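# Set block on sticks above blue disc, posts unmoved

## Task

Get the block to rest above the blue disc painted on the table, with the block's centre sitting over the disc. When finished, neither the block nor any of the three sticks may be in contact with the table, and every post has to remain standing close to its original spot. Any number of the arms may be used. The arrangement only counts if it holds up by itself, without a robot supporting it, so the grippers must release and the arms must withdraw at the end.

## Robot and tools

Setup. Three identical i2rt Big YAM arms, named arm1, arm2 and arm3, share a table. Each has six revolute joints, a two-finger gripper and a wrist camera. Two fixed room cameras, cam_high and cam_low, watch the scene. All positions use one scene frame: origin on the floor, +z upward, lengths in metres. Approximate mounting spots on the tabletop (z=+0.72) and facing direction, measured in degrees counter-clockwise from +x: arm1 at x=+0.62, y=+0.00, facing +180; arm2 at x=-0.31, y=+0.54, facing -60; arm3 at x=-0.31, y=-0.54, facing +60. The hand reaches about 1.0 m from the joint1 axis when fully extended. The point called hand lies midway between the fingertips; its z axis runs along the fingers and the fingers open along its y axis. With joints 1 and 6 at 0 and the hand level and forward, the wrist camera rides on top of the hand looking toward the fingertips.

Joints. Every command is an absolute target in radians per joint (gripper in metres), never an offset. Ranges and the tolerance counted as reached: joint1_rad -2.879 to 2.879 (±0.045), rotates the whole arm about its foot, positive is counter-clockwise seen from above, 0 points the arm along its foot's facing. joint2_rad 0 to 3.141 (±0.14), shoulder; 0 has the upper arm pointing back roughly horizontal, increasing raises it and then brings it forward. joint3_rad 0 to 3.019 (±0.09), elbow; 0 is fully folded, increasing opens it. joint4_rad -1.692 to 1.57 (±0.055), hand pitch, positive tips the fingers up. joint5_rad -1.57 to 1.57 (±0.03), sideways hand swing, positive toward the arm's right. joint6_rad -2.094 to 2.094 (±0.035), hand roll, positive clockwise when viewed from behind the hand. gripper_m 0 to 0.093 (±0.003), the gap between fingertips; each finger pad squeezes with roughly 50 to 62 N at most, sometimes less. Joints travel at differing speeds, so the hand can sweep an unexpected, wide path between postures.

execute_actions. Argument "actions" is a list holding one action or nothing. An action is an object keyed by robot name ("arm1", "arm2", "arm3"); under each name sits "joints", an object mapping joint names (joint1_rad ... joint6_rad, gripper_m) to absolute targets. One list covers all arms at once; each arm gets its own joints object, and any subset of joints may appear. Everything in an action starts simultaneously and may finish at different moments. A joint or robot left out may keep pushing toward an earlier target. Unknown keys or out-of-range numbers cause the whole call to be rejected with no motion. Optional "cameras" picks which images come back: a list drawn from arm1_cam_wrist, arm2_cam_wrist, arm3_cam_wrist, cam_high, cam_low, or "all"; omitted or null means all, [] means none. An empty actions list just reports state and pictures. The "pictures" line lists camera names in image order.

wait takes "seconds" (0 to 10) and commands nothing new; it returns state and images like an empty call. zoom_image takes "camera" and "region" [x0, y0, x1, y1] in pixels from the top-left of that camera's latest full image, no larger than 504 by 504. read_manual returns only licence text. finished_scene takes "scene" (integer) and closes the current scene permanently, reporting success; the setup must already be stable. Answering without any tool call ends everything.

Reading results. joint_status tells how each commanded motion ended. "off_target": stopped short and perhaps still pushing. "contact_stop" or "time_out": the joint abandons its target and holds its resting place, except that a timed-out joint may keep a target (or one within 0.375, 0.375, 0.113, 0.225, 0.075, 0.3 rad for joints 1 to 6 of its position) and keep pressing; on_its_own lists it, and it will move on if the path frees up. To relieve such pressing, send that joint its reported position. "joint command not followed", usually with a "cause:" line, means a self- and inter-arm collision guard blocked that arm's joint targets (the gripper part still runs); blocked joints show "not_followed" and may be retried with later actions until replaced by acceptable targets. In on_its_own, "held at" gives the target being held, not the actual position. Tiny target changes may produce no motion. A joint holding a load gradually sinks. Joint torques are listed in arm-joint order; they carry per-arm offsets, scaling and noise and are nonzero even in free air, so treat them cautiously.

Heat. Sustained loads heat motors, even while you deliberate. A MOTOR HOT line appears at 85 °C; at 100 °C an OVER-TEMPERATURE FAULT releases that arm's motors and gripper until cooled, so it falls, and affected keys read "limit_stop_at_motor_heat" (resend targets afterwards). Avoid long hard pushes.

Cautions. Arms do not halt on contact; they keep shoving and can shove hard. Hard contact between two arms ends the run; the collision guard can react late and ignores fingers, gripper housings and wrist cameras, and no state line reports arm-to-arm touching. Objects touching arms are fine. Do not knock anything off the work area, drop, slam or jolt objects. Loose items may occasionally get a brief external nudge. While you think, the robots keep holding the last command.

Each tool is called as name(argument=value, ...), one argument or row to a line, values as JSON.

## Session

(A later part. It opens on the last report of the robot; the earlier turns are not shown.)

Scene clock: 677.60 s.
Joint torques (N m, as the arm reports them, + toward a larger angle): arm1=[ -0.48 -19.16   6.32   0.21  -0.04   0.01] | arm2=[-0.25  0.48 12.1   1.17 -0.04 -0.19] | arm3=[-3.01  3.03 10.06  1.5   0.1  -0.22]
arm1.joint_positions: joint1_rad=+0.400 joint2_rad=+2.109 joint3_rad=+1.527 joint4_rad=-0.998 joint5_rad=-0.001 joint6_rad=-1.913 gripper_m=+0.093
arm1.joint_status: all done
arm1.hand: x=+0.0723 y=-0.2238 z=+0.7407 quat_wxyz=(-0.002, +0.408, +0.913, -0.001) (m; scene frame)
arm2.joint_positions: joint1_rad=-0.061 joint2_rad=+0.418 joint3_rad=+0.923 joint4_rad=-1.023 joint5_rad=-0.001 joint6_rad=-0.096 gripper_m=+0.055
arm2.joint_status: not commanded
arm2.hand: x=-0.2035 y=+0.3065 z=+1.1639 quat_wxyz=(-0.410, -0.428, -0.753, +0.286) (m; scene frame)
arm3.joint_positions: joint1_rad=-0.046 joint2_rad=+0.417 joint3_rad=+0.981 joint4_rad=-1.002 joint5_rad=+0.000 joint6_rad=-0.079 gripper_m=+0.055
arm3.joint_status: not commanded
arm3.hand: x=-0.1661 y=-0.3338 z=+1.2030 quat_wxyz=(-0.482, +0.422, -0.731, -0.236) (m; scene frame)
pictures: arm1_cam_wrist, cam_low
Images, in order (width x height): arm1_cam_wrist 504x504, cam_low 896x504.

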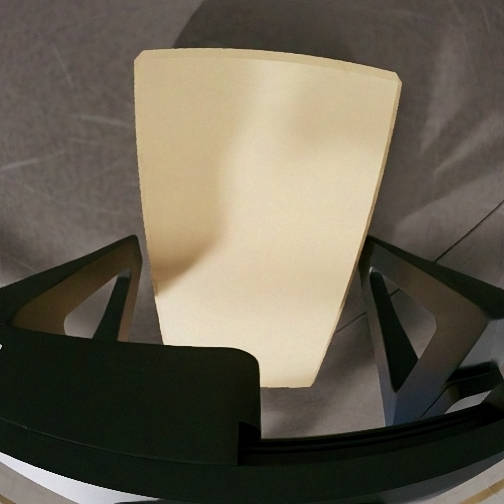

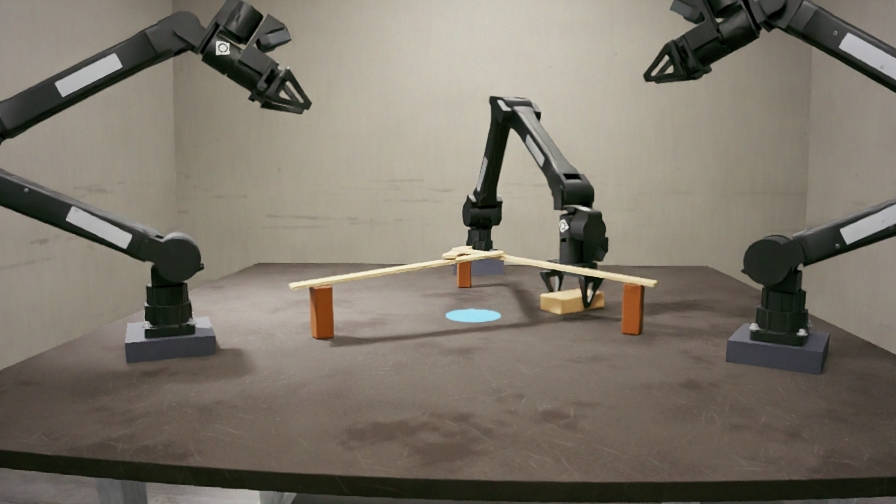

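execute_actions(
  actions=[
    {"arm1":{"joints":{"gripper_m":0.045,"joint2_rad":2.112}}},
  ],
  cameras=["cam_low","arm1_cam_wrist"],
)

Scene clock: 680.37 s.
Joint torques (N m, as the arm reports them, + toward a larger angle): arm1=[ -0.47 -20.76   6.33   0.24  -0.04   0.02] | arm2=[-0.38  0.49 12.05  1.15 -0.04 -0.18] | arm3=[-3.09  3.01 10.06  1.53  0.1  -0.25]
arm1.joint_positions: joint1_rad=+0.400 joint2_rad=+2.109 joint3_rad=+1.527 joint4_rad=-0.998 joint5_rad=-0.001 joint6_rad=-1.914 gripper_m=+0.070
arm1.joint_status: gripper_m off_target (ended at +0.070, target +0.045); the others done
arm1.hand: x=+0.0723 y=-0.2238 z=+0.7407 quat_wxyz=(-0.002, +0.407, +0.913, -0.001) (m; scene frame)
arm2.joint_positions: joint1_rad=-0.061 joint2_rad=+0.418 joint3_rad=+0.923 joint4_rad=-1.023 joint5_rad=-0.001 joint6_rad=-0.096 gripper_m=+0.055
arm2.joint_status: not commanded
arm2.hand: x=-0.2035 y=+0.3065 z=+1.1639 quat_wxyz=(-0.410, -0.428, -0.753, +0.286) (m; scene frame)
arm3.joint_positions: joint1_rad=-0.046 joint2_rad=+0.417 joint3_rad=+0.981 joint4_rad=-1.002 joint5_rad=+0.000 joint6_rad=-0.079 gripper_m=+0.055
arm3.joint_status: not commanded
arm3.hand: x=-0.1661 y=-0.3338 z=+1.2030 quat_wxyz=(-0.482, +0.422, -0.731, -0.236) (m; scene frame)
pictures: arm1_cam_wrist, cam_low
Images, in order (width x height): arm1_cam_wrist 504x504, cam_low 896x504.

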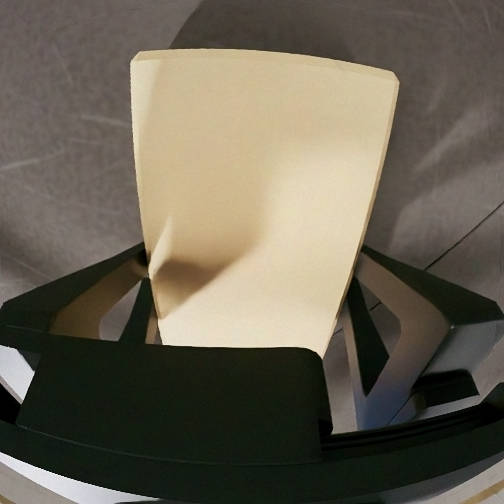

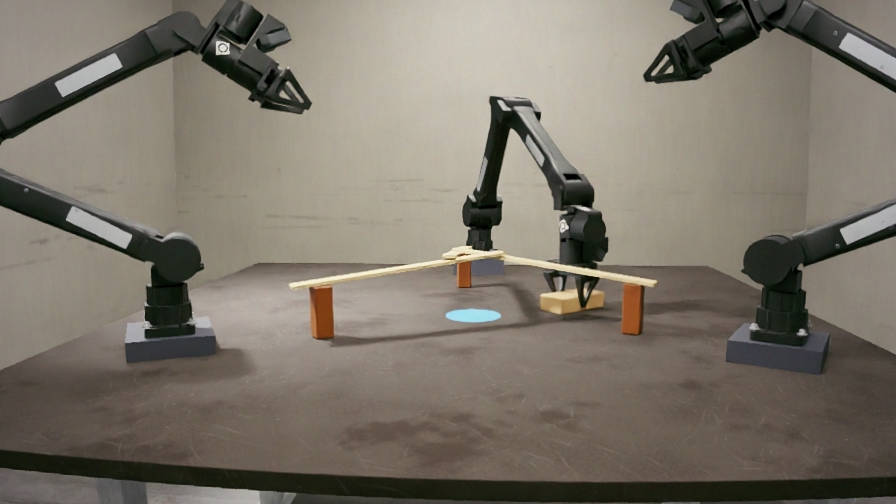

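execute_actions(
  actions=[
    {"arm1":{"joints":{"joint2_rad":1.74,"joint6_rad":-1.25}}},
  ],
  cameras=["cam_low","cam_high"],
)

Scene clock: 724.50 s.
Joint torques (N m, as the arm reports them, + toward a larger angle): arm1=[ -0.57 -17.9   10.2    1.    -0.04   0.2 ] | arm2=[-0.35  0.53 12.04  1.18 -0.05 -0.19] | arm3=[-3.13  3.01 10.03  1.59  0.09 -0.25]
arm1.joint_positions: joint1_rad=+0.400 joint2_rad=+1.745 joint3_rad=+1.500 joint4_rad=-0.999 joint5_rad=-0.001 joint6_rad=-1.260 gripper_m=+0.070
arm1.joint_status: all done
arm1.hand: x=+0.0630 y=-0.2278 z=+0.9423 quat_wxyz=(-0.072, +0.669, +0.723, -0.153) (m; scene frame)
arm2.joint_positions: joint1_rad=-0.061 joint2_rad=+0.418 joint3_rad=+0.923 joint4_rad=-1.023 joint5_rad=-0.001 joint6_rad=-0.096 gripper_m=+0.055
arm2.joint_status: not commanded
arm2.hand: x=-0.2035 y=+0.3065 z=+1.1639 quat_wxyz=(-0.410, -0.428, -0.753, +0.286) (m; scene frame)
arm3.joint_positions: joint1_rad=-0.046 joint2_rad=+0.417 joint3_rad=+0.981 joint4_rad=-1.002 joint5_rad=+0.000 joint6_rad=-0.079 gripper_m=+0.055
arm3.joint_status: not commanded
arm3.hand: x=-0.1661 y=-0.3338 z=+1.2030 quat_wxyz=(-0.482, +0.422, -0.731, -0.236) (m; scene frame)
pictures: cam_high, cam_low
Images, in order (width x height): cam_high 896x504, cam_low 896x504.

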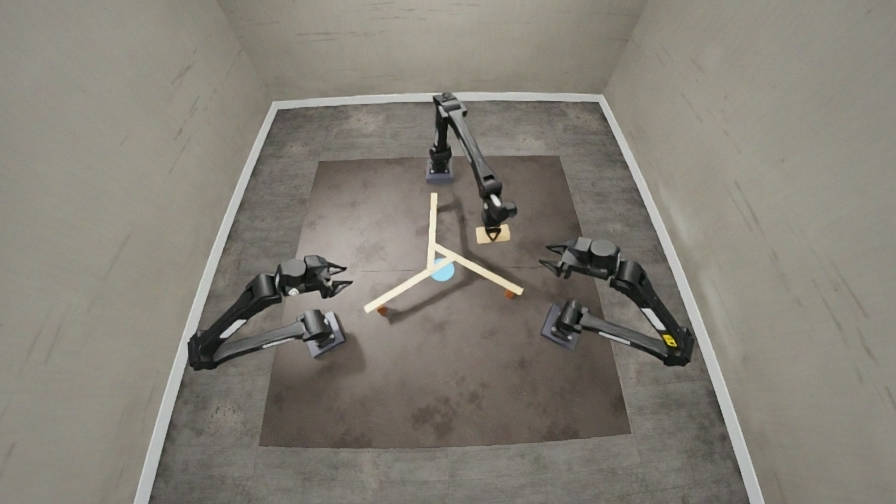

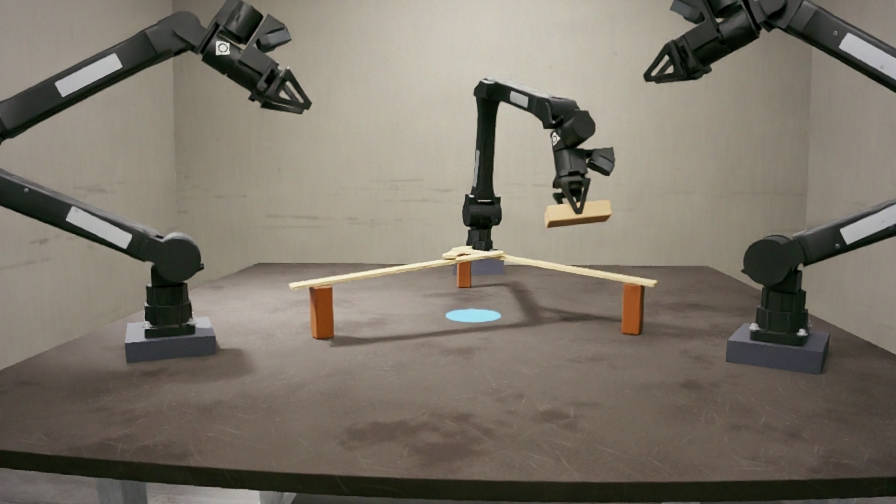

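execute_actions(
  actions=[
    {"arm1":{"joints":{"joint1_rad":0.004,"joint2_rad":1.85,"joint3_rad":1.855,"joint4_rad":-1.36,"joint6_rad":0.02}}},
  ],
  cameras=["cam_low","cam_high","arm1_cam_wrist"],
)

Scene clock: 734.17 s.
Joint torques (N m, as the arm reports them, + toward a larger angle): arm1=[ -0.3  -22.7   12.82   0.5    0.01   0.16] | arm2=[-0.18  0.48 12.07  1.19 -0.05 -0.18] | arm3=[-2.89  2.78 10.05  1.62  0.1  -0.25]
arm1.joint_positions: joint1_rad=+0.007 joint2_rad=+1.881 joint3_rad=+1.803 joint4_rad=-1.349 joint5_rad=+0.000 joint6_rad=+0.011 gripper_m=+0.070
arm1.joint_status: all done
arm1.hand: x=+0.0042 y=+0.0037 z=+0.9729 quat_wxyz=(+0.002, +0.997, -0.008, -0.078) (m; scene frame)
arm2.joint_positions: joint1_rad=-0.061 joint2_rad=+0.418 joint3_rad=+0.923 joint4_rad=-1.023 joint5_rad=-0.001 joint6_rad=-0.096 gripper_m=+0.055
arm2.joint_status: not commanded
arm2.hand: x=-0.2035 y=+0.3065 z=+1.1639 quat_wxyz=(-0.410, -0.428, -0.753, +0.286) (m; scene frame)
arm3.joint_positions: joint1_rad=-0.046 joint2_rad=+0.417 joint3_rad=+0.981 joint4_rad=-1.002 joint5_rad=+0.000 joint6_rad=-0.079 gripper_m=+0.055
arm3.joint_status: not commanded
arm3.hand: x=-0.1661 y=-0.3338 z=+1.2030 quat_wxyz=(-0.482, +0.422, -0.731, -0.236) (m; scene frame)
pictures: arm1_cam_wrist, cam_high, cam_low
Images, in order (width x height): arm1_cam_wrist 504x504, cam_high 896x504, cam_low 896x504.

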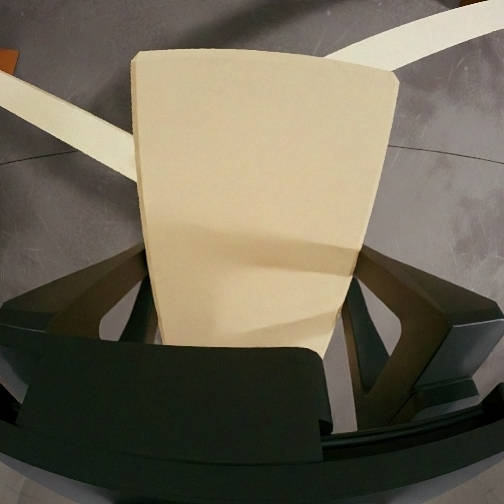

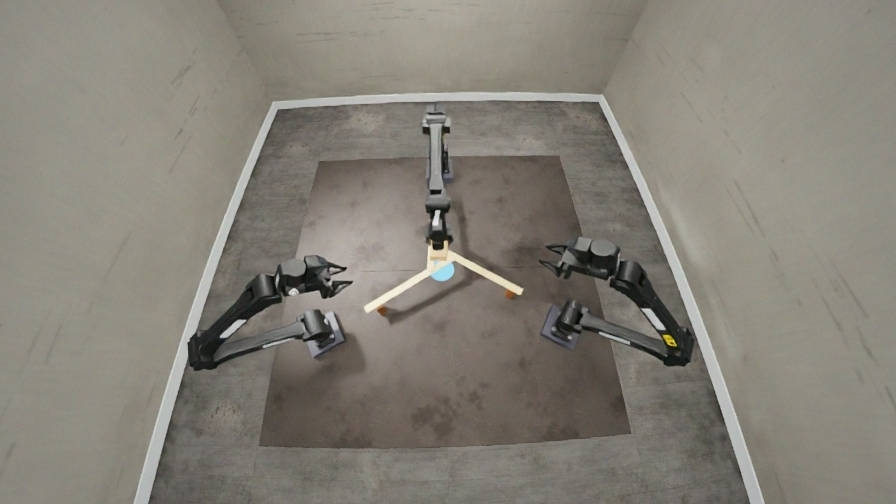

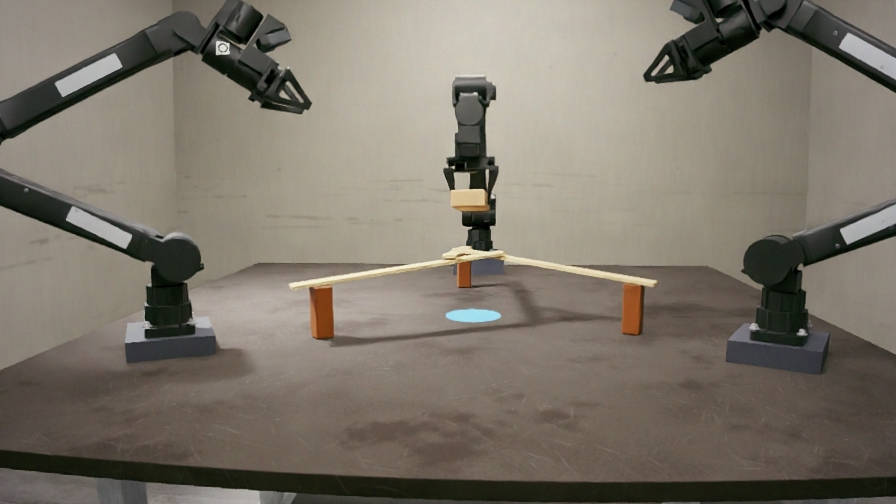

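execute_actions(
  actions=[
    {"arm1":{"joints":{"joint2_rad":1.955}}},
  ],
  cameras=["cam_low","cam_high","arm1_cam_wrist"],
)

zoom_image(
  camera="cam_low",
  region=[400, 160, 560, 280],
)

zoom_image(
  camera="cam_high",
  region=[380, 200, 500, 300],
)

Scene clock: 740.83 s.
Joint torques (N m, as the arm reports them, + toward a larger angle): arm1=[ -0.4  -22.39  12.59   0.33   0.01   0.16] | arm2=[-0.41  0.45 12.09  1.2  -0.04 -0.18] | arm3=[-3.27  2.74 10.03  1.55  0.1  -0.25]
arm1.joint_positions: joint1_rad=+0.007 joint2_rad=+1.972 joint3_rad=+1.803 joint4_rad=-1.349 joint5_rad=+0.000 joint6_rad=+0.012 gripper_m=+0.070
arm1.joint_status: all done
arm1.hand: x=+0.0000 y=+0.0035 z=+0.9182 quat_wxyz=(+0.002, +0.999, -0.008, -0.032) (m; scene frame)
arm2.joint_positions: joint1_rad=-0.061 joint2_rad=+0.418 joint3_rad=+0.923 joint4_rad=-1.023 joint5_rad=-0.001 joint6_rad=-0.096 gripper_m=+0.055
arm2.joint_status: not commanded
arm2.hand: x=-0.2035 y=+0.3065 z=+1.1639 quat_wxyz=(-0.410, -0.428, -0.753, +0.286) (m; scene frame)
arm3.joint_positions: joint1_rad=-0.046 joint2_rad=+0.417 joint3_rad=+0.981 joint4_rad=-1.002 joint5_rad=+0.000 joint6_rad=-0.079 gripper_m=+0.055
arm3.joint_status: not commanded
arm3.hand: x=-0.1661 y=-0.3338 z=+1.2030 quat_wxyz=(-0.482, +0.422, -0.731, -0.236) (m; scene frame)
pictures: arm1_cam_wrist, cam_high, cam_low
Images, in order (width x height): arm1_cam_wrist 504x504, cam_high 896x504, cam_low 896x504.

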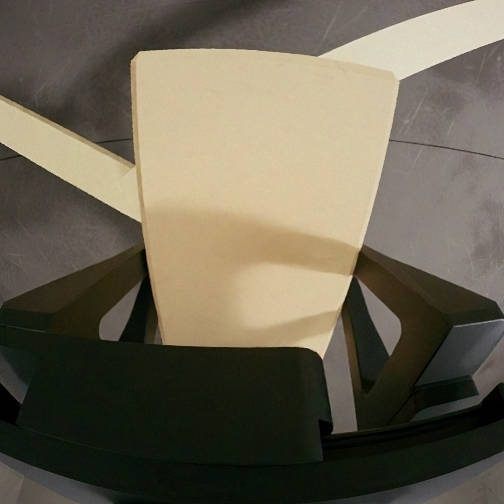

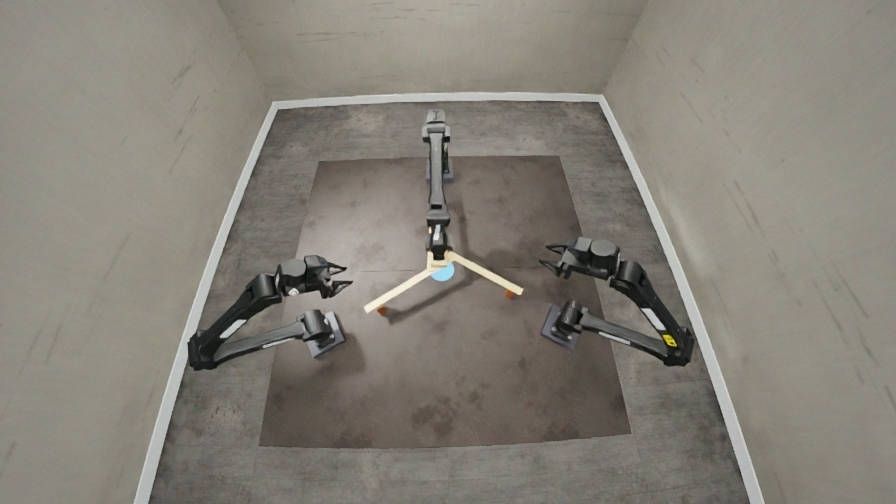

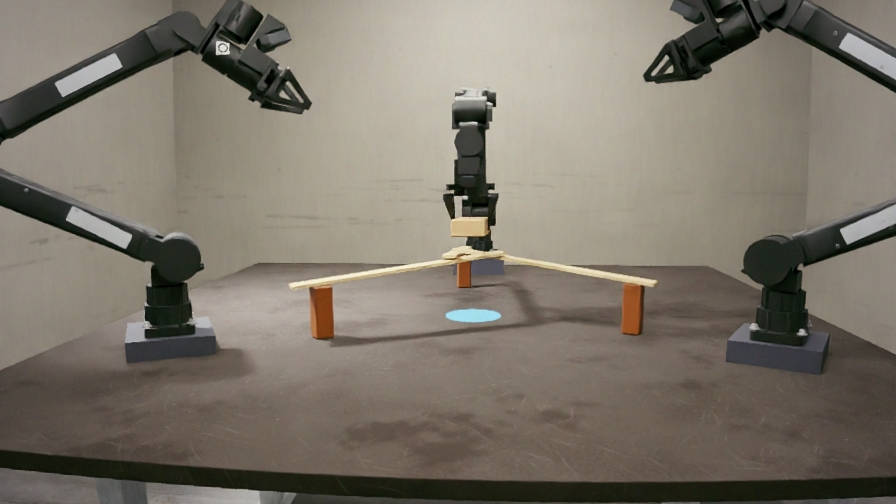

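Region (400, 160, 560, 280) of cam_low's 896x504 image, scaled by 3.150, with more detail than that image has; it fills the top 378 rows of this view, and the rest is white.

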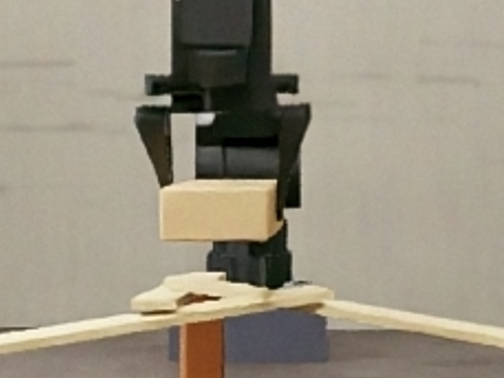

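Region (380, 200, 500, 300) of cam_high's 896x504 image, scaled by 4.200, with more detail than that image has.

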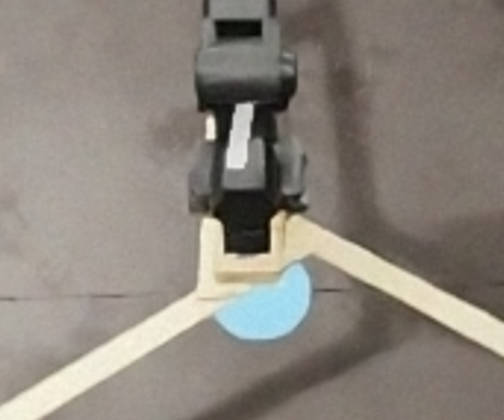

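zoom_image(
  camera="cam_low",
  region=[430, 230, 520, 275],
)

Region (430, 230, 520, 275) of cam_low's 896x504 image, scaled by 5.600, with more detail than that image has.

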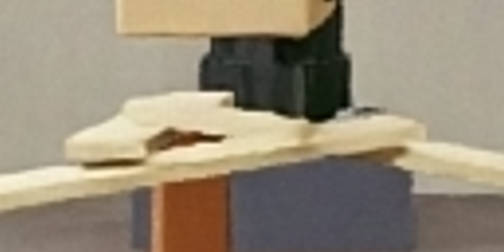

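execute_actions(
  actions=[
    {"arm1":{"joints":{"joint2_rad":2.005}}},
  ],
  cameras=["cam_low","arm1_cam_wrist"],
)

zoom_image(
  camera="cam_low",
  region=[420, 190, 530, 275],
)

Scene clock: 763.40 s.
Joint torques (N m, as the arm reports them, + toward a larger angle): arm1=[ -0.39 -21.33  12.39   0.27   0.01   0.17] | arm2=[-0.55  0.81 12.03  1.19 -0.05 -0.18] | arm3=[-3.1   2.7  10.03  1.52  0.11 -0.24]
arm1.joint_positions: joint1_rad=+0.007 joint2_rad=+2.005 joint3_rad=+1.803 joint4_rad=-1.349 joint5_rad=+0.000 joint6_rad=+0.012 gripper_m=+0.070
arm1.joint_status: all done
arm1.hand: x=-0.0004 y=+0.0035 z=+0.8983 quat_wxyz=(+0.002, +1.000, -0.008, -0.016) (m; scene frame)
arm2.joint_positions: joint1_rad=-0.061 joint2_rad=+0.418 joint3_rad=+0.923 joint4_rad=-1.023 joint5_rad=-0.001 joint6_rad=-0.096 gripper_m=+0.055
arm2.joint_status: not commanded
arm2.hand: x=-0.2035 y=+0.3065 z=+1.1639 quat_wxyz=(-0.410, -0.428, -0.753, +0.286) (m; scene frame)
arm3.joint_positions: joint1_rad=-0.046 joint2_rad=+0.417 joint3_rad=+0.981 joint4_rad=-1.002 joint5_rad=+0.000 joint6_rad=-0.079 gripper_m=+0.055
arm3.joint_status: not commanded
arm3.hand: x=-0.1661 y=-0.3338 z=+1.2030 quat_wxyz=(-0.482, +0.422, -0.731, -0.236) (m; scene frame)
pictures: arm1_cam_wrist, cam_low
Images, in order (width x height): arm1_cam_wrist 504x504, cam_low 896x504.

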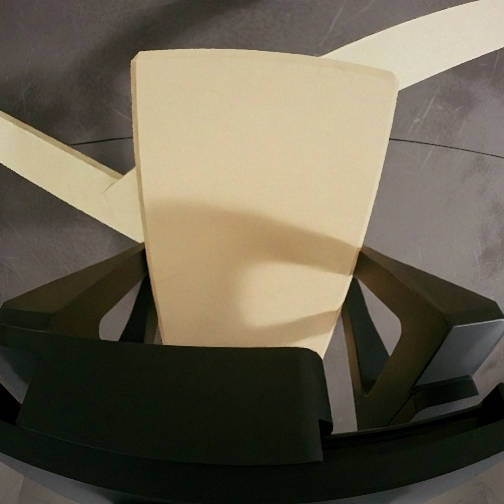

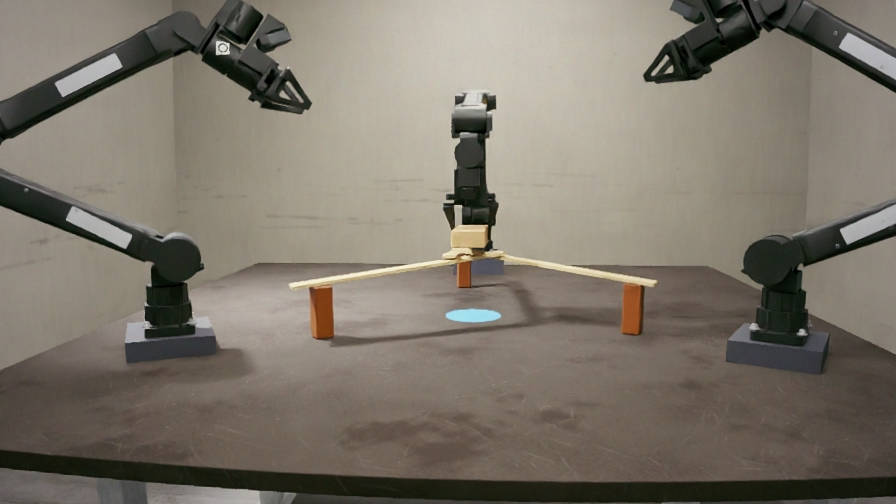

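Region (420, 190, 530, 275) of cam_low's 896x504 image, scaled by 4.582, with more detail than that image has; it fills the top 389 rows of this view, and the rest is white.

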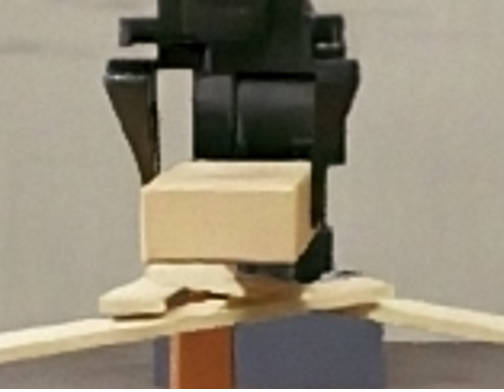

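execute_actions(
  actions=[
    {"arm1":{"joints":{"joint2_rad":2.032}}},
  ],
  cameras=["cam_low","arm1_cam_wrist"],
)

zoom_image(
  camera="cam_low",
  region=[420, 190, 530, 275],
)

Scene clock: 769.00 s.
Joint torques (N m, as the arm reports them, + toward a larger angle): arm1=[ -0.23 -21.31  12.37   0.19   0.01   0.16] | arm2=[-0.27  0.45 12.03  1.2  -0.05 -0.19] | arm3=[-3.5   2.91 10.02  1.52  0.08 -0.25]
arm1.joint_positions: joint1_rad=+0.007 joint2_rad=+2.029 joint3_rad=+1.803 joint4_rad=-1.349 joint5_rad=+0.000 joint6_rad=+0.012 gripper_m=+0.070
arm1.joint_status: all done
arm1.hand: x=-0.0002 y=+0.0034 z=+0.8841 quat_wxyz=(+0.002, +1.000, -0.008, -0.004) (m; scene frame)
arm2.joint_positions: joint1_rad=-0.061 joint2_rad=+0.418 joint3_rad=+0.923 joint4_rad=-1.023 joint5_rad=-0.001 joint6_rad=-0.096 gripper_m=+0.055
arm2.joint_status: not commanded
arm2.hand: x=-0.2035 y=+0.3065 z=+1.1639 quat_wxyz=(-0.410, -0.428, -0.753, +0.286) (m; scene frame)
arm3.joint_positions: joint1_rad=-0.046 joint2_rad=+0.417 joint3_rad=+0.981 joint4_rad=-1.002 joint5_rad=+0.000 joint6_rad=-0.079 gripper_m=+0.055
arm3.joint_status: not commanded
arm3.hand: x=-0.1661 y=-0.3338 z=+1.2030 quat_wxyz=(-0.482, +0.422, -0.731, -0.236) (m; scene frame)
pictures: arm1_cam_wrist, cam_low
Images, in order (width x height): arm1_cam_wrist 504x504, cam_low 896x504.

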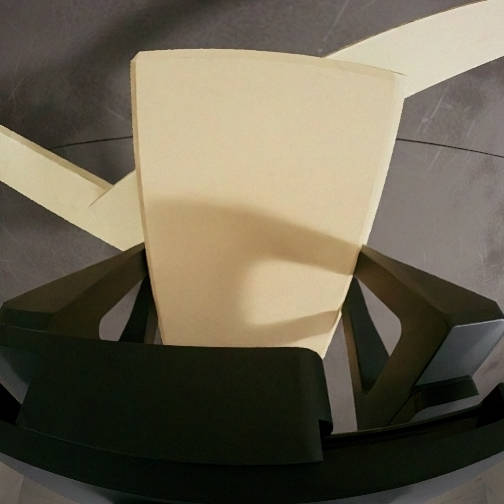

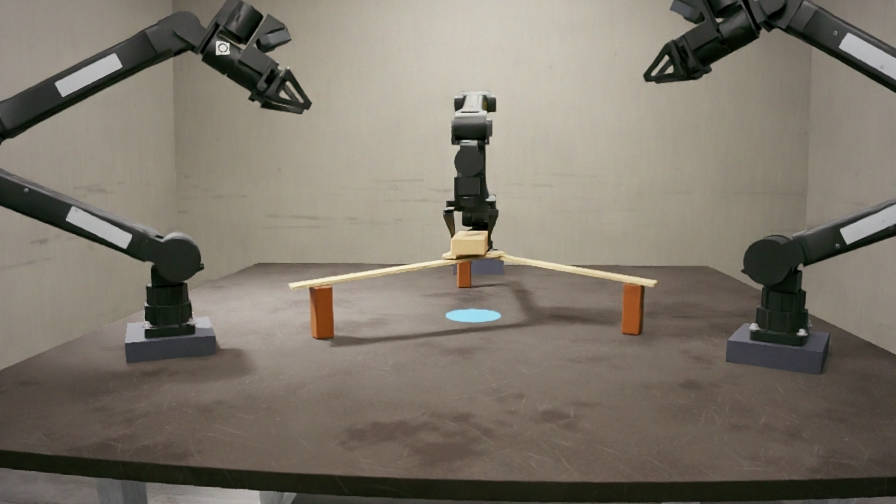

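Region (420, 190, 530, 275) of cam_low's 896x504 image, scaled by 4.582, with more detail than that image has; it fills the top 389 rows of this view, and the rest is white.

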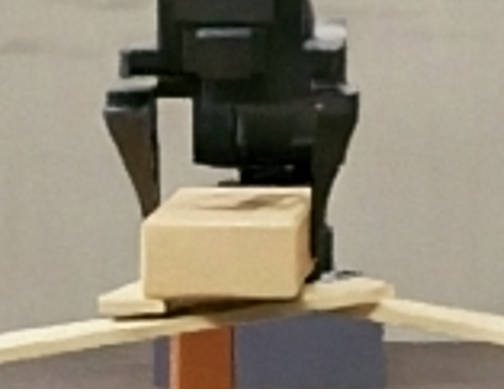

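execute_actions(
  actions=[
    {"arm1":{"joints":{"gripper_m":0.088,"joint2_rad":2.027}}},
  ],
  cameras=["cam_low","arm1_cam_wrist"],
)

zoom_image(
  camera="cam_low",
  region=[420, 190, 530, 275],
)

Scene clock: 774.57 s.
Joint torques (N m, as the arm reports them, + toward a larger angle): arm1=[ -0.43 -21.97  12.33   0.19   0.01   0.16] | arm2=[-0.29  0.48 12.08  1.16 -0.04 -0.18] | arm3=[-3.11  2.97 10.04  1.54  0.09 -0.25]
arm1.joint_positions: joint1_rad=+0.007 joint2_rad=+2.029 joint3_rad=+1.803 joint4_rad=-1.349 joint5_rad=+0.000 joint6_rad=+0.012 gripper_m=+0.088
arm1.joint_status: all done
arm1.hand: x=-0.0003 y=+0.0034 z=+0.8842 quat_wxyz=(+0.002, +1.000, -0.008, -0.004) (m; scene frame)
arm2.joint_positions: joint1_rad=-0.061 joint2_rad=+0.418 joint3_rad=+0.923 joint4_rad=-1.023 joint5_rad=-0.001 joint6_rad=-0.096 gripper_m=+0.055
arm2.joint_status: not commanded
arm2.hand: x=-0.2035 y=+0.3065 z=+1.1639 quat_wxyz=(-0.410, -0.428, -0.753, +0.286) (m; scene frame)
arm3.joint_positions: joint1_rad=-0.046 joint2_rad=+0.417 joint3_rad=+0.981 joint4_rad=-1.002 joint5_rad=+0.000 joint6_rad=-0.079 gripper_m=+0.055
arm3.joint_status: not commanded
arm3.hand: x=-0.1661 y=-0.3338 z=+1.2030 quat_wxyz=(-0.482, +0.422, -0.731, -0.236) (m; scene frame)
pictures: arm1_cam_wrist, cam_low
Images, in order (width x height): arm1_cam_wrist 504x504, cam_low 896x504.

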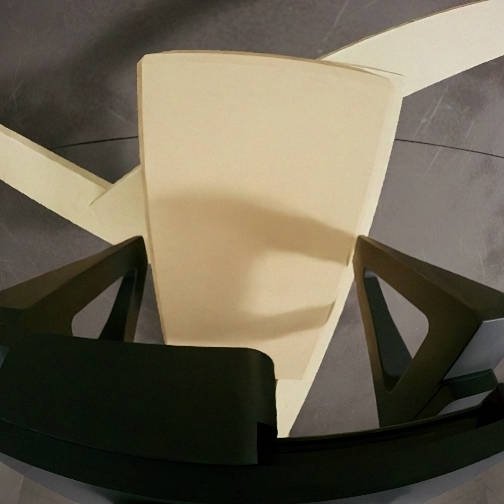

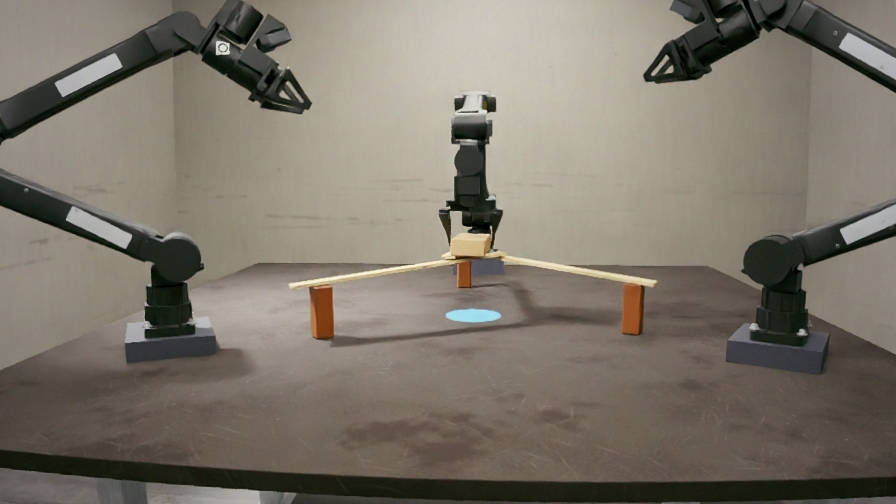

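Region (420, 190, 530, 275) of cam_low's 896x504 image, scaled by 4.582, with more detail than that image has; it fills the top 389 rows of this view, and the rest is white.

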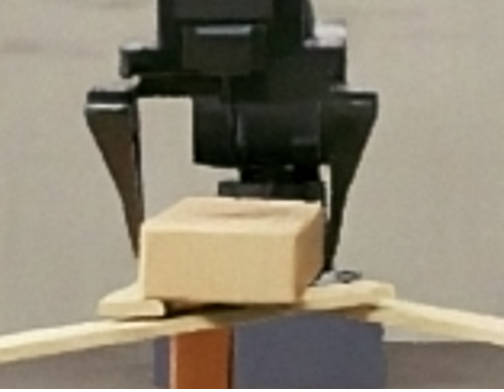

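execute_actions(
  actions=[
    {"arm1":{"joints":{"gripper_m":0.093,"joint2_rad":1.0}}},
  ],
)

zoom_image(
  camera="cam_low",
  region=[280, 200, 680, 345],
)

zoom_image(
  camera="cam_high",
  region=[340, 170, 540, 330],
)

Scene clock: 781.90 s.
Joint torques (N m, as the arm reports them, + toward a larger angle): arm1=[-0.41 -2.4   6.74  1.8   0.01  0.15] | arm2=[-0.35  0.71 12.06  1.18 -0.05 -0.19] | arm3=[-3.07  2.87 10.03  1.51  0.09 -0.24]
arm1.joint_positions: joint1_rad=+0.007 joint2_rad=+1.004 joint3_rad=+1.854 joint4_rad=-1.349 joint5_rad=+0.000 joint6_rad=+0.012 gripper_m=+0.093
arm1.joint_status: all done
arm1.hand: x=+0.2838 y=+0.0044 z=+1.4279 quat_wxyz=(+0.004, +0.857, -0.008, -0.516) (m; scene frame)
arm2.joint_positions: joint1_rad=-0.061 joint2_rad=+0.418 joint3_rad=+0.923 joint4_rad=-1.023 joint5_rad=-0.001 joint6_rad=-0.096 gripper_m=+0.055
arm2.joint_status: not commanded
arm2.hand: x=-0.2035 y=+0.3065 z=+1.1639 quat_wxyz=(-0.410, -0.428, -0.753, +0.286) (m; scene frame)
arm3.joint_positions: joint1_rad=-0.046 joint2_rad=+0.417 joint3_rad=+0.981 joint4_rad=-1.002 joint5_rad=+0.000 joint6_rad=-0.079 gripper_m=+0.055
arm3.joint_status: not commanded
arm3.hand: x=-0.1661 y=-0.3338 z=+1.2030 quat_wxyz=(-0.482, +0.422, -0.731, -0.236) (m; scene frame)
pictures: arm1_cam_wrist, arm2_cam_wrist, arm3_cam_wrist, cam_high, cam_low
Images, in order (width x height): arm1_cam_wrist 504x504, arm2_cam_wrist 504x504, arm3_cam_wrist 504x504, cam_high 896x504, cam_low 896x504.

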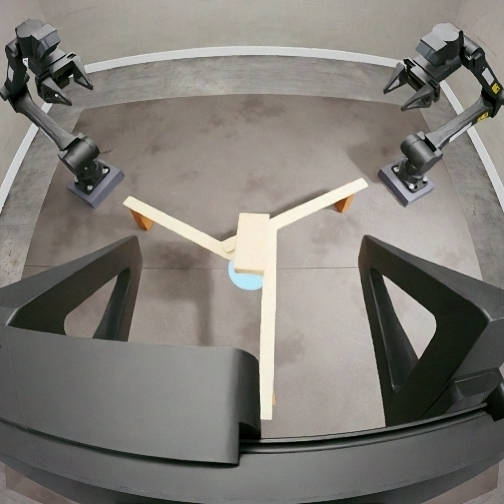

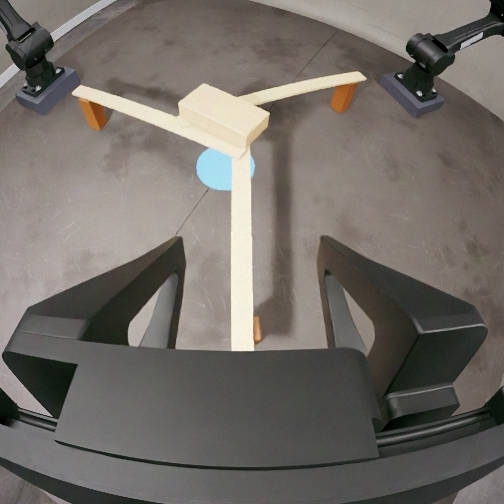

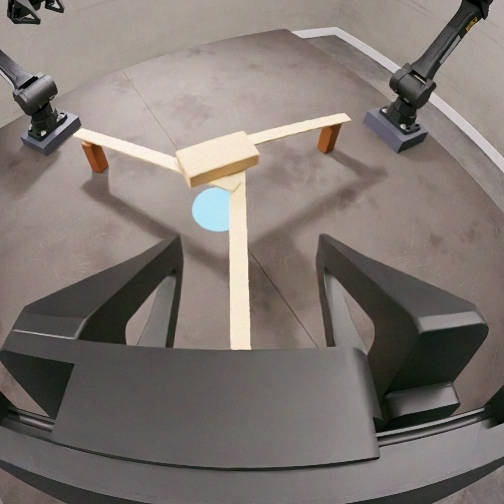

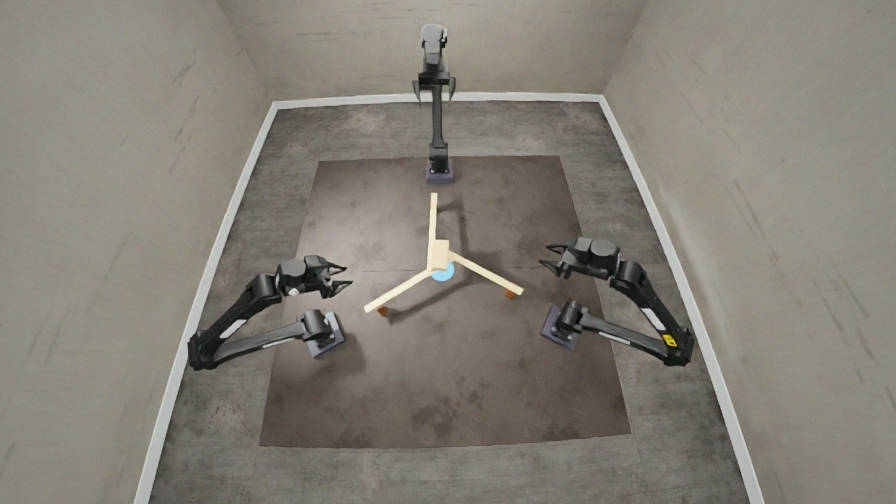

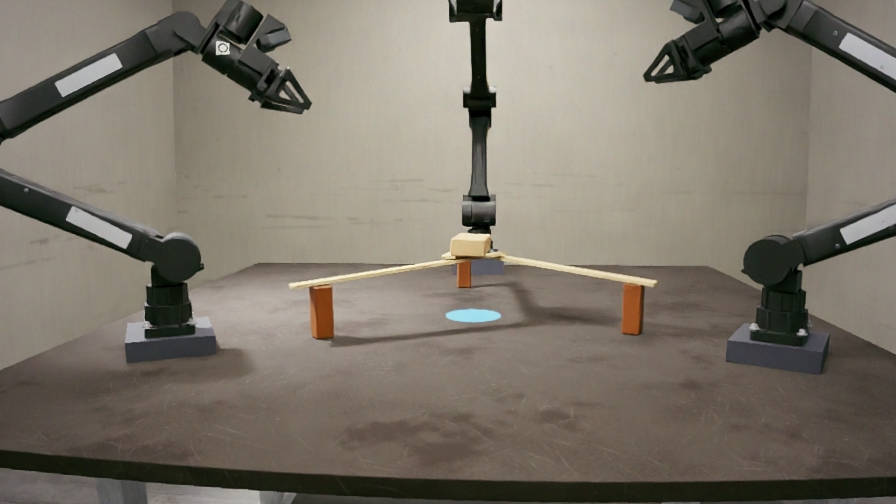

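Region (280, 200, 680, 345) of cam_low's 896x504 image, scaled by 1.260, with more detail than that image has; it fills the top 183 rows of this view, and the rest is white.

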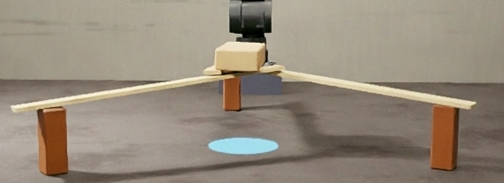

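Region (340, 170, 540, 330) of cam_high's 896x504 image, scaled by 2.520, with more detail than that image has; it fills the top 403 rows of this view, and the rest is white.

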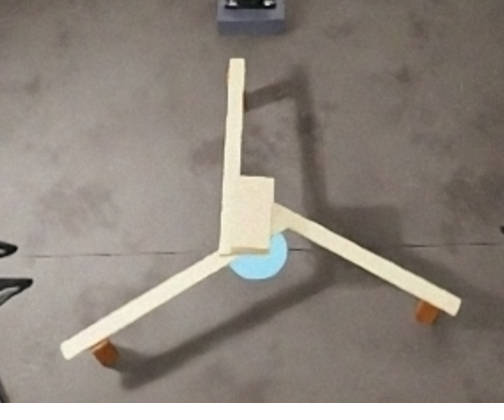

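finished_scene(
  scene=2,
)

The scene is finished: the task was done.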